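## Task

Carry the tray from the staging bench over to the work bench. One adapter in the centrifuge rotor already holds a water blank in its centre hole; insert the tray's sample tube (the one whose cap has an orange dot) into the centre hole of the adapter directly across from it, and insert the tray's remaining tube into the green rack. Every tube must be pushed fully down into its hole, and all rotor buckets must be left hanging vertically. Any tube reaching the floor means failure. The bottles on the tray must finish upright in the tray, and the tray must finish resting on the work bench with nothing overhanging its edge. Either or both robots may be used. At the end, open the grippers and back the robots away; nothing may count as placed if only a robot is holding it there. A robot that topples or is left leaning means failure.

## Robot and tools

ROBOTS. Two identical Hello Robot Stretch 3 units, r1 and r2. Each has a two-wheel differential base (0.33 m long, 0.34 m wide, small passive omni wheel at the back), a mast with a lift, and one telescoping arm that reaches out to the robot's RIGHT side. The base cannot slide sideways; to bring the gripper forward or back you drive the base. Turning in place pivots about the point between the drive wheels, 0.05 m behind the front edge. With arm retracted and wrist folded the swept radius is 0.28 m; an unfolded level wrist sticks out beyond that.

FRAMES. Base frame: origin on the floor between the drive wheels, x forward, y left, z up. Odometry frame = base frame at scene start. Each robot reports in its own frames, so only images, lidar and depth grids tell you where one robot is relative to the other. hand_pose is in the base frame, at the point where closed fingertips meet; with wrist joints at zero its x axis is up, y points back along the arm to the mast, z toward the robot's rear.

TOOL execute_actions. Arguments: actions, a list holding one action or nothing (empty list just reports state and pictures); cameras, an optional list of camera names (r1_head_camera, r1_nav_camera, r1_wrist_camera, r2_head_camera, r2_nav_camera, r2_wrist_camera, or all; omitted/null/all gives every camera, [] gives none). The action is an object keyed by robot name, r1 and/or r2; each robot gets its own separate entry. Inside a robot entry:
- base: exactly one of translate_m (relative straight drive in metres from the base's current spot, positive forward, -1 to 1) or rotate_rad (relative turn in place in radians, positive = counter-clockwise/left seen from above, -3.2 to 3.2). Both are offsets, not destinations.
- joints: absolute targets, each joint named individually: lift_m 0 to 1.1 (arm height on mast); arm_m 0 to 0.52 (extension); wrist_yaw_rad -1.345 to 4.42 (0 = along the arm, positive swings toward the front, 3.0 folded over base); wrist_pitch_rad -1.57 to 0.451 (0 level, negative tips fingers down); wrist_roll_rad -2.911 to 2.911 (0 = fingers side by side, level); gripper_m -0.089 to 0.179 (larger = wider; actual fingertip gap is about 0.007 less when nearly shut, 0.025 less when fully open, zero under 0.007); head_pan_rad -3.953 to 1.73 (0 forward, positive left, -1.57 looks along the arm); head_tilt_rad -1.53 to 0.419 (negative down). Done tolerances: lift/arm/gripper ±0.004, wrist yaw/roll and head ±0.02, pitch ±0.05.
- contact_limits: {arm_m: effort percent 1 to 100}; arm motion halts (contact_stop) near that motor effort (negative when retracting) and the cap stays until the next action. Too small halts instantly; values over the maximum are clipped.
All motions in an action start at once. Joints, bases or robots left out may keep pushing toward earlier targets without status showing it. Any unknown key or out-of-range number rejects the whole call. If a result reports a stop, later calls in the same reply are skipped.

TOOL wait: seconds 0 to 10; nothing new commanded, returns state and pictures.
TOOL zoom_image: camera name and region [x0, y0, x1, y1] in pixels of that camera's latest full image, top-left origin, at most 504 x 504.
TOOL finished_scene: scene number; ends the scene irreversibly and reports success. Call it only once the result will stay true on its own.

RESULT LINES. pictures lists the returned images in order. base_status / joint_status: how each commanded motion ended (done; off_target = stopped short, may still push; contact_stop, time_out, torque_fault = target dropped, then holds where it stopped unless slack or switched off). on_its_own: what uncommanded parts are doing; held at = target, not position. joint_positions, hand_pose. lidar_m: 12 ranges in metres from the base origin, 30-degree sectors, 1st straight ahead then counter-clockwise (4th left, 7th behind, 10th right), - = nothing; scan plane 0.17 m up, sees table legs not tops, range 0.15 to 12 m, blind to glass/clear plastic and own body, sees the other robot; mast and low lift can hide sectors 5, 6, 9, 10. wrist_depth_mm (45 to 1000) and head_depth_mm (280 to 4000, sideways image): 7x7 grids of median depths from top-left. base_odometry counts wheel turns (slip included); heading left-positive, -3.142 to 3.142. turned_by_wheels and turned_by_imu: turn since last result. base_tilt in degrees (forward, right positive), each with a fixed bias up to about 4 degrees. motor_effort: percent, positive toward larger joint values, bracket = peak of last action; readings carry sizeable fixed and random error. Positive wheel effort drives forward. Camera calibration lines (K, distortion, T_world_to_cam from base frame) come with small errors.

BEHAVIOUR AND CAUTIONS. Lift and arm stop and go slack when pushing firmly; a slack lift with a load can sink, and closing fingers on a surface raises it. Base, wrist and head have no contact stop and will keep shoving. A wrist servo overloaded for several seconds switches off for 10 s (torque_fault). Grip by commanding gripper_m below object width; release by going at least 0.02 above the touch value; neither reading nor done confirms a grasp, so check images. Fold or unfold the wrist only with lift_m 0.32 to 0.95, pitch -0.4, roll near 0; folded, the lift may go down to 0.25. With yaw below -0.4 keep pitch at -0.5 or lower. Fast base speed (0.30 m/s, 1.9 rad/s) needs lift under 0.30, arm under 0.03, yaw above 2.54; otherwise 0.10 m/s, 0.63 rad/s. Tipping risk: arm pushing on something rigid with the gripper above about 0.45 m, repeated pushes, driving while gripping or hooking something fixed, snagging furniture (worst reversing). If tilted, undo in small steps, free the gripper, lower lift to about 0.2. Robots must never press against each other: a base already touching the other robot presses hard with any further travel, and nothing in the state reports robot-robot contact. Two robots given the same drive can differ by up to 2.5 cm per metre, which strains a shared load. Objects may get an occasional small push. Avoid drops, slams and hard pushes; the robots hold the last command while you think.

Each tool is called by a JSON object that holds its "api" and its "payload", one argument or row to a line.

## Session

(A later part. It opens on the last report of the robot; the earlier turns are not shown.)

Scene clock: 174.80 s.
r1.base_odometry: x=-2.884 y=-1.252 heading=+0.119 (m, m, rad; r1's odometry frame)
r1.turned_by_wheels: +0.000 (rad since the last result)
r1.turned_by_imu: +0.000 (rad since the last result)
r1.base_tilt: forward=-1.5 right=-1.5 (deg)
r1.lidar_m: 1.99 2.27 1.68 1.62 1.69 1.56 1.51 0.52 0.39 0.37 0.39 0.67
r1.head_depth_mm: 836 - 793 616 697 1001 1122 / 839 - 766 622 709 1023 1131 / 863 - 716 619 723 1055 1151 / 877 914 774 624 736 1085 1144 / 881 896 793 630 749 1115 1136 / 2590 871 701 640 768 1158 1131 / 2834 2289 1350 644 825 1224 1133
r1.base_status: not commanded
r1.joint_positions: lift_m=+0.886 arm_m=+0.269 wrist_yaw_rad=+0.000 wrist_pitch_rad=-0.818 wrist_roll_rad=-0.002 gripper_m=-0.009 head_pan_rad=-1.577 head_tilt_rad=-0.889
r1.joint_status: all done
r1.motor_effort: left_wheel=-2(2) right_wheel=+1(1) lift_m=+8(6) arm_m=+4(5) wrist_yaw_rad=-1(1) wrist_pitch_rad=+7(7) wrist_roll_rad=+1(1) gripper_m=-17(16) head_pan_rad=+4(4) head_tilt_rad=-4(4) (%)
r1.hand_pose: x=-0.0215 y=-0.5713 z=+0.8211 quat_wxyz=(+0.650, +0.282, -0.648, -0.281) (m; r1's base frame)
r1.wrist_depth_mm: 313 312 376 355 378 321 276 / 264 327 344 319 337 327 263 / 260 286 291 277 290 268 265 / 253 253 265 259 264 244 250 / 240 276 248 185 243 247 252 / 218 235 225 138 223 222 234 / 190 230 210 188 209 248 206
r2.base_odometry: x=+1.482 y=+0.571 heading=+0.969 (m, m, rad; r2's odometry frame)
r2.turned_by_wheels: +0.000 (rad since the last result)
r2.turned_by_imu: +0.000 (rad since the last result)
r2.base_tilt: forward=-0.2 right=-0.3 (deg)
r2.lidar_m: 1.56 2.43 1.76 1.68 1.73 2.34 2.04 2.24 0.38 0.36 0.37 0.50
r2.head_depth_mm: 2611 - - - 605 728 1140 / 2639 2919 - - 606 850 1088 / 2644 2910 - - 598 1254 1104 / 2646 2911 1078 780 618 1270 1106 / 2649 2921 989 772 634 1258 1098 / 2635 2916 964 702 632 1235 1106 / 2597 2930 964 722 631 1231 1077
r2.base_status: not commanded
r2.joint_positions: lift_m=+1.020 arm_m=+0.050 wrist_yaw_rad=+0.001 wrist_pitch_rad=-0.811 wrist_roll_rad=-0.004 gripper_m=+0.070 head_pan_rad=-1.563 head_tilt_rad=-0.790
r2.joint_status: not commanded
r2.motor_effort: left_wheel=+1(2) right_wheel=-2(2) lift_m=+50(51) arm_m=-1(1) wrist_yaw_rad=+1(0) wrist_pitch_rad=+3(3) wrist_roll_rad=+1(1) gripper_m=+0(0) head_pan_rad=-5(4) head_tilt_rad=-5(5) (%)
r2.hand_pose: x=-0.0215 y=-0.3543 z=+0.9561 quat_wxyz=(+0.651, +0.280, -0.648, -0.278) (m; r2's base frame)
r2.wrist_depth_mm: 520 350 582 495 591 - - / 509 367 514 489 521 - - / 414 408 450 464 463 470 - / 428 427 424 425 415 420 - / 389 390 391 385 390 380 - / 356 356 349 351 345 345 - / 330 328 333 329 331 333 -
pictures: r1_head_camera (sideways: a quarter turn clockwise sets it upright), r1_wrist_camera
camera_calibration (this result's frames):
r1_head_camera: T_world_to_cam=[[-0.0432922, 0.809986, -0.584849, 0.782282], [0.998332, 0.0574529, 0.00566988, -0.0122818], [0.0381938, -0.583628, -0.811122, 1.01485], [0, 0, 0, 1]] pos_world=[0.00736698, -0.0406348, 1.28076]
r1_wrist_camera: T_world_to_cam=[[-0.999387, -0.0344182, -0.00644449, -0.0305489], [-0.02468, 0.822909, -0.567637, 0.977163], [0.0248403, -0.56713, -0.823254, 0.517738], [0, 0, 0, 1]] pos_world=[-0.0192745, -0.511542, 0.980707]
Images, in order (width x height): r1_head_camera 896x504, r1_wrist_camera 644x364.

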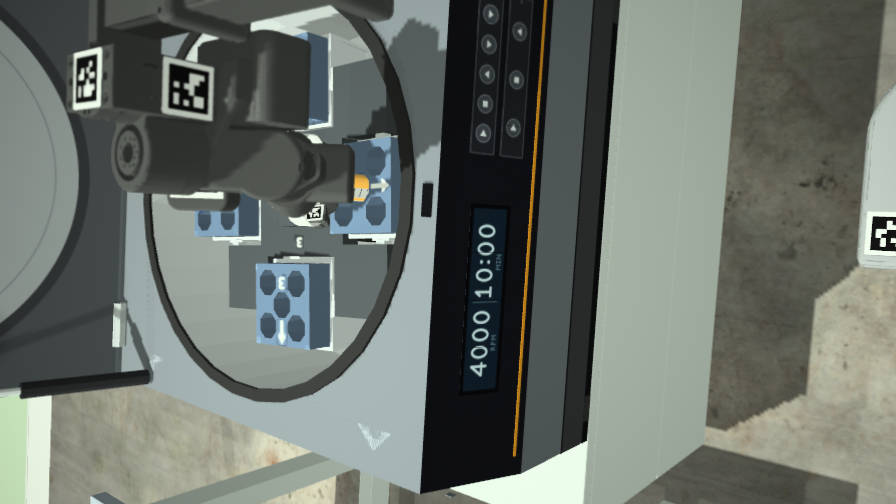

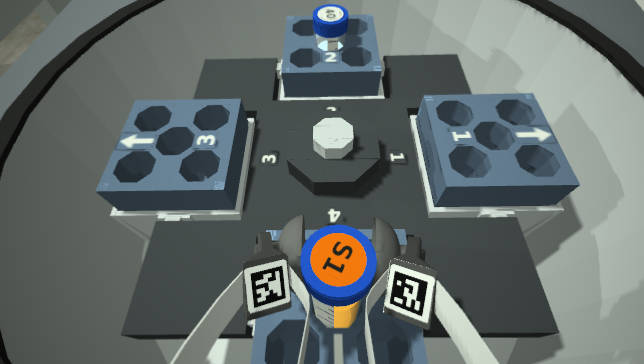

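In. A little lower, release, and back off.

{"api": "execute_actions", "payload": {
  "actions": [
    {"r1":{"joints":{"lift_m":0.87,"arm_m":0.266}}}
  ],
  "cameras": []
}}

{"api": "execute_actions", "payload": {
  "actions": [
    {"r1":{"joints":{"gripper_m":0.07}}}
  ],
  "cameras": []
}}

{"api": "execute_actions", "payload": {
  "actions": [
    {"r1":{"joints":{"lift_m":1.0}}}
  ],
  "cameras": []
}}

{"api": "execute_actions", "payload": {
  "actions": [
    {"r1":{"joints":{"arm_m":0.1}}}
  ],
  "cameras": ["r1_head_camera","r1_wrist_camera","r2_wrist_camera"]
}}

Scene clock: 177.63 s.
r1.base_odometry: x=-2.884 y=-1.252 heading=+0.119 (m, m, rad; r1's odometry frame)
r1.turned_by_wheels: +0.000 (rad since the last result)
r1.turned_by_imu: +0.000 (rad since the last result)
r1.base_tilt: forward=-1.4 right=-1.5 (deg)
r1.lidar_m: 1.99 2.27 1.67 1.62 1.69 1.56 1.51 0.52 0.39 0.38 0.39 0.67
r1.head_depth_mm: 838 - 777 613 698 996 1126 / 843 - 752 622 710 1033 1142 / 868 927 - 618 723 1055 1143 / 877 914 776 625 737 1094 1146 / 880 901 793 631 753 1125 1126 / 2570 873 701 638 766 1158 1129 / 2849 2289 1348 643 828 1219 1135
r1.base_status: not commanded
r1.joint_positions: lift_m=+0.871 arm_m=+0.266 wrist_yaw_rad=+0.000 wrist_pitch_rad=-0.817 wrist_roll_rad=-0.002 gripper_m=-0.009 head_pan_rad=-1.577 head_tilt_rad=-0.889
r1.joint_status: all done
r1.motor_effort: left_wheel=-1(1) right_wheel=+1(1) lift_m=+8(6) arm_m=-4(5) wrist_yaw_rad=-1(1) wrist_pitch_rad=+7(7) wrist_roll_rad=+1(1) gripper_m=-17(17) head_pan_rad=+4(4) head_tilt_rad=-5(4) (%)
r1.hand_pose: x=-0.0215 y=-0.5690 z=+0.8061 quat_wxyz=(+0.650, +0.282, -0.648, -0.281) (m; r1's base frame)
r1.wrist_depth_mm: 269 309 370 320 366 322 260 / 253 307 320 302 315 309 262 / 259 255 268 248 272 251 252 / 253 243 251 248 248 233 243 / 241 263 232 177 226 226 253 / 218 214 211 138 207 206 229 / 189 235 200 178 205 246 199
r2.base_odometry: x=+1.482 y=+0.571 heading=+0.969 (m, m, rad; r2's odometry frame)
r2.turned_by_wheels: +0.000 (rad since the last result)
r2.turned_by_imu: +0.000 (rad since the last result)
r2.base_tilt: forward=-0.2 right=-0.2 (deg)
r2.lidar_m: 1.57 2.43 1.75 1.68 1.73 2.33 2.04 2.24 0.38 0.36 0.37 0.50
r2.head_depth_mm: 2638 - - - 604 730 1143 / 2678 2911 - - 604 853 1087 / 2693 2936 - - 597 1260 1095 / 2654 2922 1075 783 619 1257 1106 / 2632 2956 988 771 631 1267 1097 / 2653 2924 965 705 633 1243 1104 / 2583 2867 957 721 634 1236 1080
r2.base_status: not commanded
r2.joint_positions: lift_m=+1.020 arm_m=+0.050 wrist_yaw_rad=+0.001 wrist_pitch_rad=-0.811 wrist_roll_rad=-0.004 gripper_m=+0.070 head_pan_rad=-1.563 head_tilt_rad=-0.790
r2.joint_status: not commanded
r2.motor_effort: left_wheel=+2(1) right_wheel=-2(3) lift_m=+50(51) arm_m=-1(1) wrist_yaw_rad=-1(1) wrist_pitch_rad=+3(4) wrist_roll_rad=+1(1) gripper_m=+0(1) head_pan_rad=-4(5) head_tilt_rad=-5(5) (%)
r2.hand_pose: x=-0.0215 y=-0.3543 z=+0.9561 quat_wxyz=(+0.651, +0.280, -0.648, -0.278) (m; r2's base frame)
r2.wrist_depth_mm: 524 352 583 493 590 - - / 511 367 512 489 517 - - / 411 407 451 471 465 470 - / 432 427 425 423 420 415 - / 393 388 391 380 385 381 - / 358 355 349 352 346 349 - / 332 330 333 332 330 331 -
pictures: none
No camera images: the call's "cameras" was empty. Leave "cameras" out to get every camera's image.

Scene clock: 178.93 s.
r1.base_odometry: x=-2.884 y=-1.252 heading=+0.119 (m, m, rad; r1's odometry frame)
r1.turned_by_wheels: +0.000 (rad since the last result)
r1.turned_by_imu: +0.000 (rad since the last result)
r1.base_tilt: forward=-1.5 right=-1.5 (deg)
r1.lidar_m: 1.99 2.27 1.68 1.62 1.69 1.56 1.51 0.52 0.39 0.38 0.39 0.67
r1.head_depth_mm: 838 - 777 614 696 998 1127 / 847 - 752 622 709 1026 1138 / 868 920 715 620 724 1058 1141 / 878 919 777 626 738 1082 1145 / 884 896 789 632 751 1120 1129 / 2568 871 701 639 765 1155 1135 / 2859 2287 1350 646 824 1223 1138
r1.base_status: not commanded
r1.joint_positions: lift_m=+0.871 arm_m=+0.266 wrist_yaw_rad=+0.000 wrist_pitch_rad=-0.815 wrist_roll_rad=-0.002 gripper_m=+0.070 head_pan_rad=-1.577 head_tilt_rad=-0.889
r1.joint_status: all done
r1.motor_effort: left_wheel=-2(2) right_wheel=+1(1) lift_m=+8(8) arm_m=-4(3) wrist_yaw_rad=-1(1) wrist_pitch_rad=+7(7) wrist_roll_rad=+1(2) gripper_m=+0(88) head_pan_rad=+4(4) head_tilt_rad=-4(3) (%)
r1.hand_pose: x=-0.0215 y=-0.5694 z=+0.8065 quat_wxyz=(+0.650, +0.281, -0.648, -0.280) (m; r1's base frame)
r1.wrist_depth_mm: 270 306 367 321 372 321 262 / 255 304 325 304 315 315 260 / 258 257 267 248 274 250 254 / 253 242 251 249 246 231 244 / 241 261 236 207 229 226 254 / 219 216 - 156 182 207 228 / 189 227 292 174 205 263 198
r2.base_odometry: x=+1.482 y=+0.571 heading=+0.969 (m, m, rad; r2's odometry frame)
r2.turned_by_wheels: +0.000 (rad since the last result)
r2.turned_by_imu: +0.000 (rad since the last result)
r2.base_tilt: forward=-0.2 right=-0.2 (deg)
r2.lidar_m: 1.56 2.42 1.75 1.68 1.73 2.33 2.04 2.24 0.38 0.36 0.37 0.50
r2.head_depth_mm: 2599 - - - 604 727 1145 / 2659 2942 - - 604 851 1084 / 2620 2926 - - 595 1256 1096 / 2640 2927 1079 781 618 1263 1105 / 2628 2937 985 772 633 1262 1105 / 2610 2968 968 703 633 1233 1101 / 2603 2927 957 721 634 1241 1077
r2.base_status: not commanded
r2.joint_positions: lift_m=+1.020 arm_m=+0.050 wrist_yaw_rad=+0.001 wrist_pitch_rad=-0.811 wrist_roll_rad=-0.004 gripper_m=+0.070 head_pan_rad=-1.563 head_tilt_rad=-0.790
r2.joint_status: not commanded
r2.motor_effort: left_wheel=+1(2) right_wheel=-3(2) lift_m=+50(51) arm_m=-1(1) wrist_yaw_rad=-1(1) wrist_pitch_rad=+3(3) wrist_roll_rad=+1(1) gripper_m=+0(1) head_pan_rad=-4(4) head_tilt_rad=-5(5) (%)
r2.hand_pose: x=-0.0215 y=-0.3543 z=+0.9561 quat_wxyz=(+0.651, +0.280, -0.648, -0.278) (m; r2's base frame)
r2.wrist_depth_mm: 527 350 580 499 589 - - / 509 369 513 490 520 - - / 412 409 451 466 465 469 - / 431 425 426 423 419 416 - / 389 388 396 383 386 379 - / 358 358 351 353 348 348 - / 331 330 334 333 329 332 -
pictures: none
No camera images: the call's "cameras" was empty. Leave "cameras" out to get every camera's image.

Scene clock: 180.93 s.
r1.base_odometry: x=-2.884 y=-1.252 heading=+0.119 (m, m, rad; r1's odometry frame)
r1.turned_by_wheels: +0.000 (rad since the last result)
r1.turned_by_imu: +0.000 (rad since the last result)
r1.base_tilt: forward=-1.4 right=-1.5 (deg)
r1.lidar_m: 2.00 2.26 1.68 1.62 1.69 1.56 1.51 0.52 0.39 0.37 0.39 0.67
r1.head_depth_mm: - 862 793 615 697 1001 1125 / - 894 774 623 709 1025 1133 / - 851 781 619 723 1055 1142 / 876 921 776 628 738 1087 1143 / 881 895 789 635 752 1117 1131 / 2603 870 700 640 766 1149 1132 / 2879 2283 1342 644 825 1228 1141
r1.base_status: not commanded
r1.joint_positions: lift_m=+0.999 arm_m=+0.266 wrist_yaw_rad=+0.000 wrist_pitch_rad=-0.814 wrist_roll_rad=-0.002 gripper_m=+0.070 head_pan_rad=-1.577 head_tilt_rad=-0.889
r1.joint_status: all done
r1.motor_effort: left_wheel=-2(2) right_wheel=+1(1) lift_m=+32(32) arm_m=-4(4) wrist_yaw_rad=-1(1) wrist_pitch_rad=+6(6) wrist_roll_rad=+2(1) gripper_m=-1(1) head_pan_rad=+4(4) head_tilt_rad=-4(4) (%)
r1.hand_pose: x=-0.0215 y=-0.5697 z=+0.9351 quat_wxyz=(+0.650, +0.281, -0.648, -0.280) (m; r1's base frame)
r1.wrist_depth_mm: 608 - 471 456 457 449 - / 593 686 435 472 435 411 - / - 389 454 428 452 377 - / - 356 388 397 387 376 - / - 352 358 362 366 352 301 / 282 332 - 344 342 363 270 / 257 263 314 285 304 302 248
r2.base_odometry: x=+1.482 y=+0.571 heading=+0.969 (m, m, rad; r2's odometry frame)
r2.turned_by_wheels: +0.000 (rad since the last result)
r2.turned_by_imu: +0.000 (rad since the last result)
r2.base_tilt: forward=-0.2 right=-0.3 (deg)
r2.lidar_m: 1.56 2.43 1.75 1.67 1.73 2.33 2.04 2.24 0.38 0.36 0.37 0.50
r2.head_depth_mm: 2603 - - - 603 729 1145 / 2688 2903 - - 604 853 1085 / 2651 2910 - - 596 1259 1097 / 2668 2947 1075 782 618 1256 1103 / 2648 2928 987 774 634 1257 1105 / 2633 2933 966 706 631 1235 1100 / 2636 2863 955 722 634 1229 1082
r2.base_status: not commanded
r2.joint_positions: lift_m=+1.020 arm_m=+0.050 wrist_yaw_rad=+0.001 wrist_pitch_rad=-0.811 wrist_roll_rad=-0.004 gripper_m=+0.070 head_pan_rad=-1.563 head_tilt_rad=-0.790
r2.joint_status: not commanded
r2.motor_effort: left_wheel=+2(1) right_wheel=-2(3) lift_m=+51(50) arm_m=-1(1) wrist_yaw_rad=-1(1) wrist_pitch_rad=+3(4) wrist_roll_rad=+1(1) gripper_m=+0(0) head_pan_rad=-4(4) head_tilt_rad=-5(5) (%)
r2.hand_pose: x=-0.0215 y=-0.3543 z=+0.9561 quat_wxyz=(+0.651, +0.280, -0.648, -0.278) (m; r2's base frame)
r2.wrist_depth_mm: 529 354 579 494 595 - - / 511 369 516 487 524 - - / 414 410 451 469 465 473 - / 429 430 427 422 417 417 - / 389 389 393 387 390 384 - / 358 357 346 354 343 349 - / 329 330 331 332 332 331 -
pictures: none
No camera images: the call's "cameras" was empty. Leave "cameras" out to get every camera's image.

Scene clock: 183.40 s.
r1.base_odometry: x=-2.884 y=-1.252 heading=+0.119 (m, m, rad; r1's odometry frame)
r1.turned_by_wheels: +0.000 (rad since the last result)
r1.turned_by_imu: +0.000 (rad since the last result)
r1.base_tilt: forward=-1.5 right=-1.4 (deg)
r1.lidar_m: 1.99 2.26 1.67 1.62 1.69 1.57 1.51 0.52 0.39 0.37 0.39 0.67
r1.head_depth_mm: - - - 615 697 995 1137 / - - - 621 709 1026 1135 / 855 - - 620 724 1059 1139 / 875 920 793 628 735 1089 1150 / 883 899 789 631 752 1122 1123 / 2579 870 703 635 770 1162 1134 / 2858 2290 1348 644 823 1219 1136
r1.base_status: not commanded
r1.joint_positions: lift_m=+0.999 arm_m=+0.100 wrist_yaw_rad=+0.000 wrist_pitch_rad=-0.814 wrist_roll_rad=-0.002 gripper_m=+0.070 head_pan_rad=-1.577 head_tilt_rad=-0.889
r1.joint_status: all done
r1.motor_effort: left_wheel=-2(2) right_wheel=+1(1) lift_m=+32(32) arm_m=-4(5) wrist_yaw_rad=-1(1) wrist_pitch_rad=+6(6) wrist_roll_rad=+2(2) gripper_m=+0(0) head_pan_rad=+4(3) head_tilt_rad=-3(4) (%)
r1.hand_pose: x=-0.0215 y=-0.4037 z=+0.9351 quat_wxyz=(+0.650, +0.281, -0.648, -0.280) (m; r1's base frame)
r1.wrist_depth_mm: 603 828 511 550 537 489 - / 583 892 502 503 499 432 - / - 392 449 448 441 405 - / - 339 410 382 400 330 - / - 305 301 352 300 297 302 / 340 307 - 286 286 277 272 / 979 440 365 337 323 308 302
r2.base_odometry: x=+1.482 y=+0.571 heading=+0.969 (m, m, rad; r2's odometry frame)
r2.turned_by_wheels: +0.000 (rad since the last result)
r2.turned_by_imu: +0.000 (rad since the last result)
r2.base_tilt: forward=-0.2 right=-0.2 (deg)
r2.lidar_m: 1.57 2.43 1.75 1.68 1.73 2.33 2.03 2.24 0.38 0.36 0.37 0.50
r2.head_depth_mm: 2584 - - - 602 731 1150 / 2644 2952 - - 603 851 1078 / 2664 2951 - - 595 1260 1103 / 2671 2931 1079 780 617 1270 1098 / 2641 2926 987 772 633 1255 1105 / 2643 2908 968 707 633 1226 1096 / 2606 2940 961 722 633 1234 1081
r2.base_status: not commanded
r2.joint_positions: lift_m=+1.020 arm_m=+0.050 wrist_yaw_rad=+0.001 wrist_pitch_rad=-0.811 wrist_roll_rad=-0.004 gripper_m=+0.070 head_pan_rad=-1.563 head_tilt_rad=-0.790
r2.joint_status: not commanded
r2.motor_effort: left_wheel=+1(2) right_wheel=-2(3) lift_m=+50(51) arm_m=-1(1) wrist_yaw_rad=-1(1) wrist_pitch_rad=+4(3) wrist_roll_rad=+1(1) gripper_m=+0(0) head_pan_rad=-4(4) head_tilt_rad=-5(5) (%)
r2.hand_pose: x=-0.0215 y=-0.3543 z=+0.9561 quat_wxyz=(+0.651, +0.280, -0.648, -0.278) (m; r2's base frame)
r2.wrist_depth_mm: 529 351 578 491 594 - - / 511 367 515 488 522 - - / 413 405 451 467 469 471 - / 426 425 426 422 420 416 - / 393 388 395 383 392 379 - / 357 355 348 354 346 349 - / 332 331 330 330 329 331 -
pictures: r1_head_camera (sideways: a quarter turn clockwise sets it upright), r1_wrist_camera, r2_wrist_camera
camera_calibration (this result's frames):
r1_head_camera: T_world_to_cam=[[-0.0433419, 0.809984, -0.584849, 0.782282], [0.998329, 0.0575142, 0.00566991, -0.0122819], [0.0382296, -0.583625, -0.811123, 1.01485], [0, 0, 0, 1]] pos_world=[0.00736947, -0.0406347, 1.28076]
r1_wrist_camera: T_world_to_cam=[[-0.999387, -0.0344396, -0.00632648, -0.0241647], [-0.0246786, 0.820935, -0.570488, 0.905809], [0.024841, -0.569982, -0.821282, 0.703625], [0, 0, 0, 1]] pos_world=[-0.0192745, -0.343389, 1.09447]
r2_wrist_camera: T_world_to_cam=[[-0.999619, 0.0193643, -0.0196838, 0.00461476], [0.0266404, 0.863808, -0.503116, 0.813355], [0.00726053, -0.503449, -0.863995, 0.817165], [0, 0, 0, 1]] pos_world=[-0.0229882, -0.291272, 1.11533]
Images, in order (width x height): r1_head_camera 896x504, r1_wrist_camera 644x364, r2_wrist_camera 644x364.

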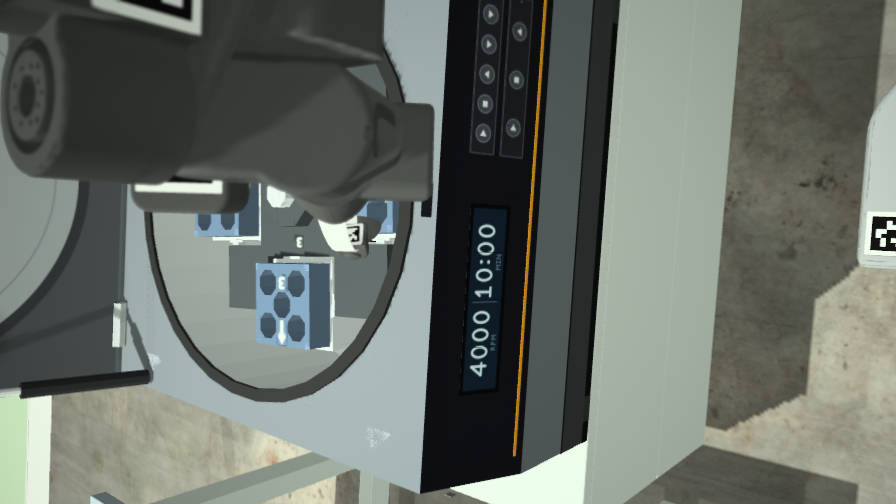

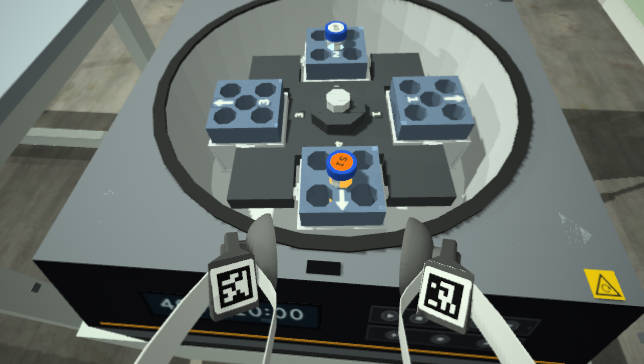

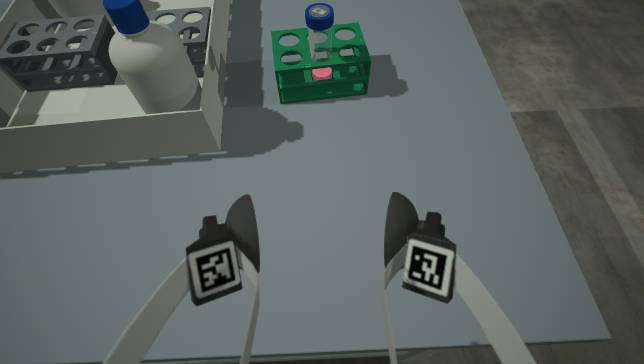

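{"api": "wait", "payload": {
  "seconds": 5
}}

{"api": "finished_scene", "payload": {
  "scene": 1
}}

Scene clock: 189.00 s.
r1.base_odometry: x=-2.884 y=-1.252 heading=+0.119 (m, m, rad; r1's odometry frame)
r1.turned_by_wheels: +0.000 (rad since the last result)
r1.turned_by_imu: +0.000 (rad since the last result)
r1.base_tilt: forward=-1.4 right=-1.4 (deg)
r1.lidar_m: 1.99 2.27 1.67 1.62 1.69 1.56 1.51 0.52 0.39 0.37 0.39 0.67
r1.head_depth_mm: - - - 615 696 1002 1129 / - - - 621 713 1024 1132 / 849 - - 622 725 1053 1149 / 876 919 794 625 736 1085 1144 / 883 896 790 633 753 1122 1130 / 2614 868 703 640 768 1151 1132 / 2895 2320 1347 647 829 1217 1131
r1.base_status: not commanded
r1.joint_positions: lift_m=+0.999 arm_m=+0.100 wrist_yaw_rad=+0.000 wrist_pitch_rad=-0.814 wrist_roll_rad=-0.002 gripper_m=+0.070 head_pan_rad=-1.577 head_tilt_rad=-0.889
r1.joint_status: all done
r1.motor_effort: left_wheel=-2(2) right_wheel=+1(1) lift_m=+32(32) arm_m=-4(5) wrist_yaw_rad=-1(1) wrist_pitch_rad=+6(6) wrist_roll_rad=+1(2) gripper_m=+0(0) head_pan_rad=+4(3) head_tilt_rad=-4(4) (%)
r1.hand_pose: x=-0.0215 y=-0.4037 z=+0.9351 quat_wxyz=(+0.650, +0.281, -0.648, -0.280) (m; r1's base frame)
r1.wrist_depth_mm: 607 832 516 552 538 490 - / 598 881 493 496 507 434 - / - 385 444 442 447 404 - / - 341 409 385 404 329 - / - 306 305 356 299 299 301 / 341 307 - 285 285 276 272 / 983 437 358 335 327 310 294
r2.base_odometry: x=+1.482 y=+0.571 heading=+0.969 (m, m, rad; r2's odometry frame)
r2.turned_by_wheels: +0.000 (rad since the last result)
r2.turned_by_imu: +0.000 (rad since the last result)
r2.base_tilt: forward=-0.2 right=-0.2 (deg)
r2.lidar_m: 1.56 2.42 1.75 1.68 1.73 2.34 2.03 2.24 0.38 0.36 0.37 0.50
r2.head_depth_mm: 2628 - - - 605 731 1146 / 2685 2898 - - 604 848 1086 / 2691 2936 - - 597 1253 1103 / 2637 2972 1082 780 618 1260 1100 / 2621 2902 989 773 635 1256 1104 / 2622 2897 965 703 632 1236 1096 / 2659 2911 955 721 633 1236 1081
r2.base_status: not commanded
r2.joint_positions: lift_m=+1.020 arm_m=+0.050 wrist_yaw_rad=+0.001 wrist_pitch_rad=-0.811 wrist_roll_rad=-0.004 gripper_m=+0.070 head_pan_rad=-1.563 head_tilt_rad=-0.790
r2.joint_status: not commanded
r2.motor_effort: left_wheel=+1(2) right_wheel=-2(3) lift_m=+50(51) arm_m=-1(1) wrist_yaw_rad=-1(1) wrist_pitch_rad=+3(3) wrist_roll_rad=+1(1) gripper_m=+0(0) head_pan_rad=-4(4) head_tilt_rad=-6(5) (%)
r2.hand_pose: x=-0.0215 y=-0.3543 z=+0.9561 quat_wxyz=(+0.651, +0.280, -0.648, -0.278) (m; r2's base frame)
r2.wrist_depth_mm: 520 352 581 492 593 - - / 509 369 516 494 521 - - / 414 408 451 466 469 472 - / 429 430 423 415 418 415 - / 392 386 393 383 388 379 - / 359 355 346 355 345 348 - / 330 330 333 331 330 332 -
wait: 5.00 s; at rest from the start
pictures: r1_head_camera (sideways: a quarter turn clockwise sets it upright), r1_nav_camera (sideways: a quarter turn counterclockwise sets it upright), r1_wrist_camera, r2_head_camera (sideways: a quarter turn clockwise sets it upright), r2_nav_camera (sideways: a quarter turn counterclockwise sets it upright), r2_wrist_camera
camera_calibration (this result's frames):
r1_head_camera: T_world_to_cam=[[-0.0433419, 0.809984, -0.584849, 0.782282], [0.998329, 0.0575142, 0.00566991, -0.0122819], [0.0382296, -0.583625, -0.811123, 1.01485], [0, 0, 0, 1]] pos_world=[0.00736947, -0.0406347, 1.28076]
r1_nav_camera: T_world_to_cam=[[0.0237958, -0.755935, 0.654214, -0.805147], [-0.998011, 0.0202523, 0.0597021, -0.0136489], [-0.0583802, -0.654333, -0.75395, 0.944017], [0, 0, 0, 1]] pos_world=[0.0606493, 0.00933901, 1.23929]
r1_wrist_camera: T_world_to_cam=[[-0.999387, -0.0344393, -0.0063266, -0.0241645], [-0.0246783, 0.820935, -0.570488, 0.905809], [0.024841, -0.569982, -0.821282, 0.703625], [0, 0, 0, 1]] pos_world=[-0.0192746, -0.343389, 1.09447]
r2_head_camera: T_world_to_cam=[[-0.00467997, 0.685683, -0.727885, 0.967154], [0.999703, -0.0141945, -0.0197991, 0.0189562], [-0.0239079, -0.727762, -0.685413, 0.852016], [0, 0, 0, 1]] pos_world=[0.00594555, -0.0428272, 1.28834]
r2_nav_camera: T_world_to_cam=[[-0.0321143, -0.703248, 0.710218, -0.882549], [-0.999159, 0.0407196, -0.00485951, 0.0593629], [-0.0255023, -0.709777, -0.703965, 0.878628], [0, 0, 0, 1]] pos_world=[0.0533776, 0.000561525, 1.24561]
r2_wrist_camera: T_world_to_cam=[[-0.999619, 0.0193645, -0.019684, 0.00461501], [0.0266407, 0.863808, -0.503116, 0.813355], [0.0072606, -0.503449, -0.863995, 0.817165], [0, 0, 0, 1]] pos_world=[-0.0229882, -0.291272, 1.11533]
Images, in order (width x height): r1_head_camera 896x504, r1_nav_camera 672x504, r1_wrist_camera 644x364, r2_head_camera 896x504, r2_nav_camera 672x504, r2_wrist_camera 644x364.

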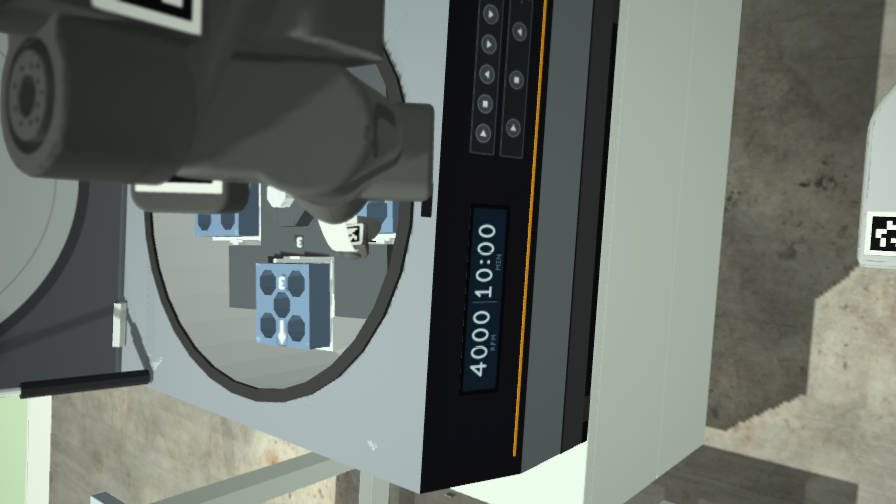

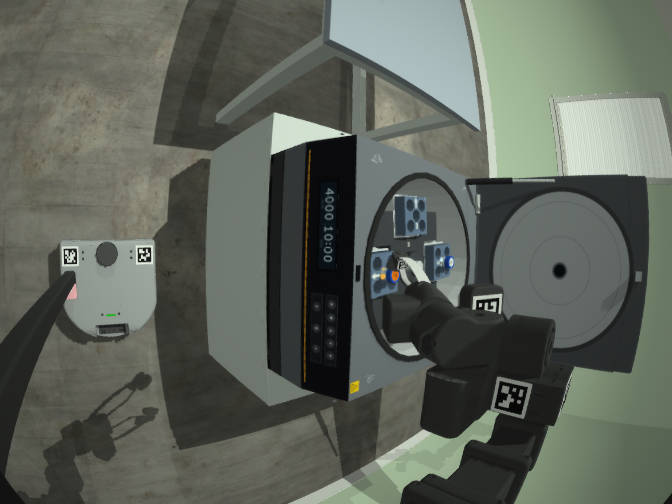

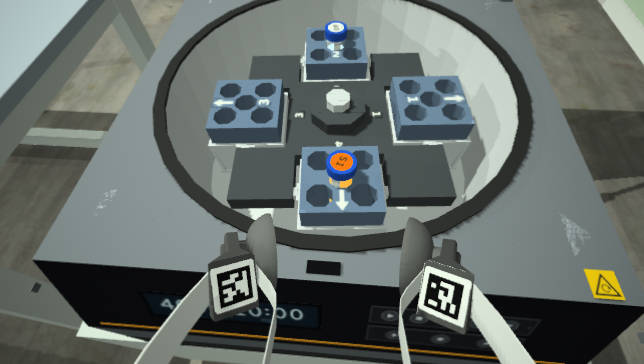

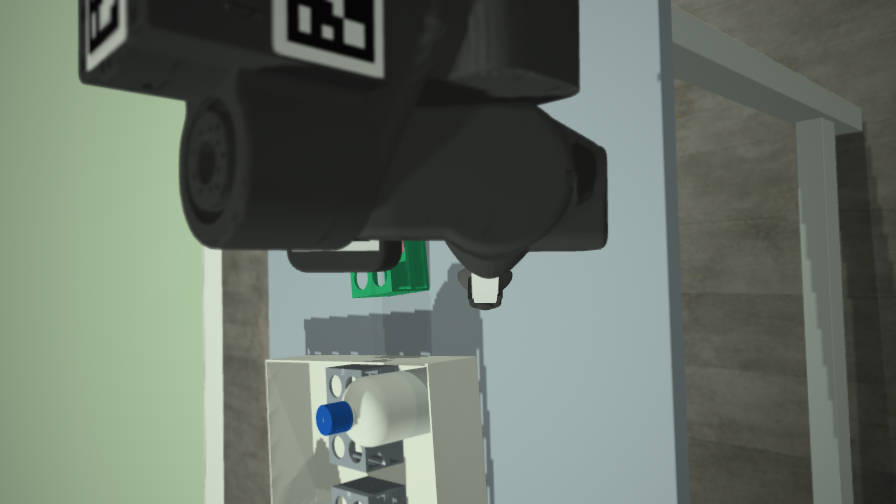

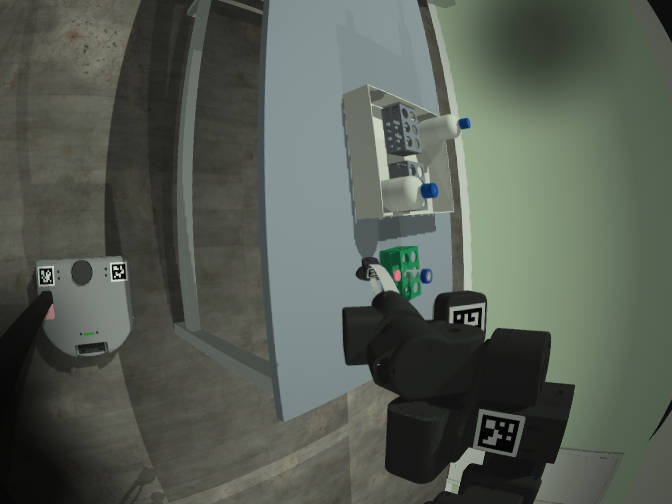

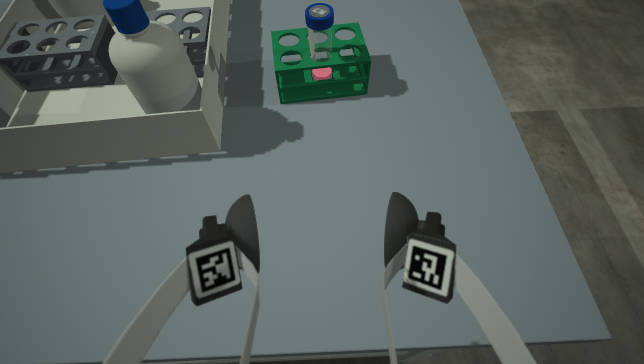

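The scene is finished: the task was done.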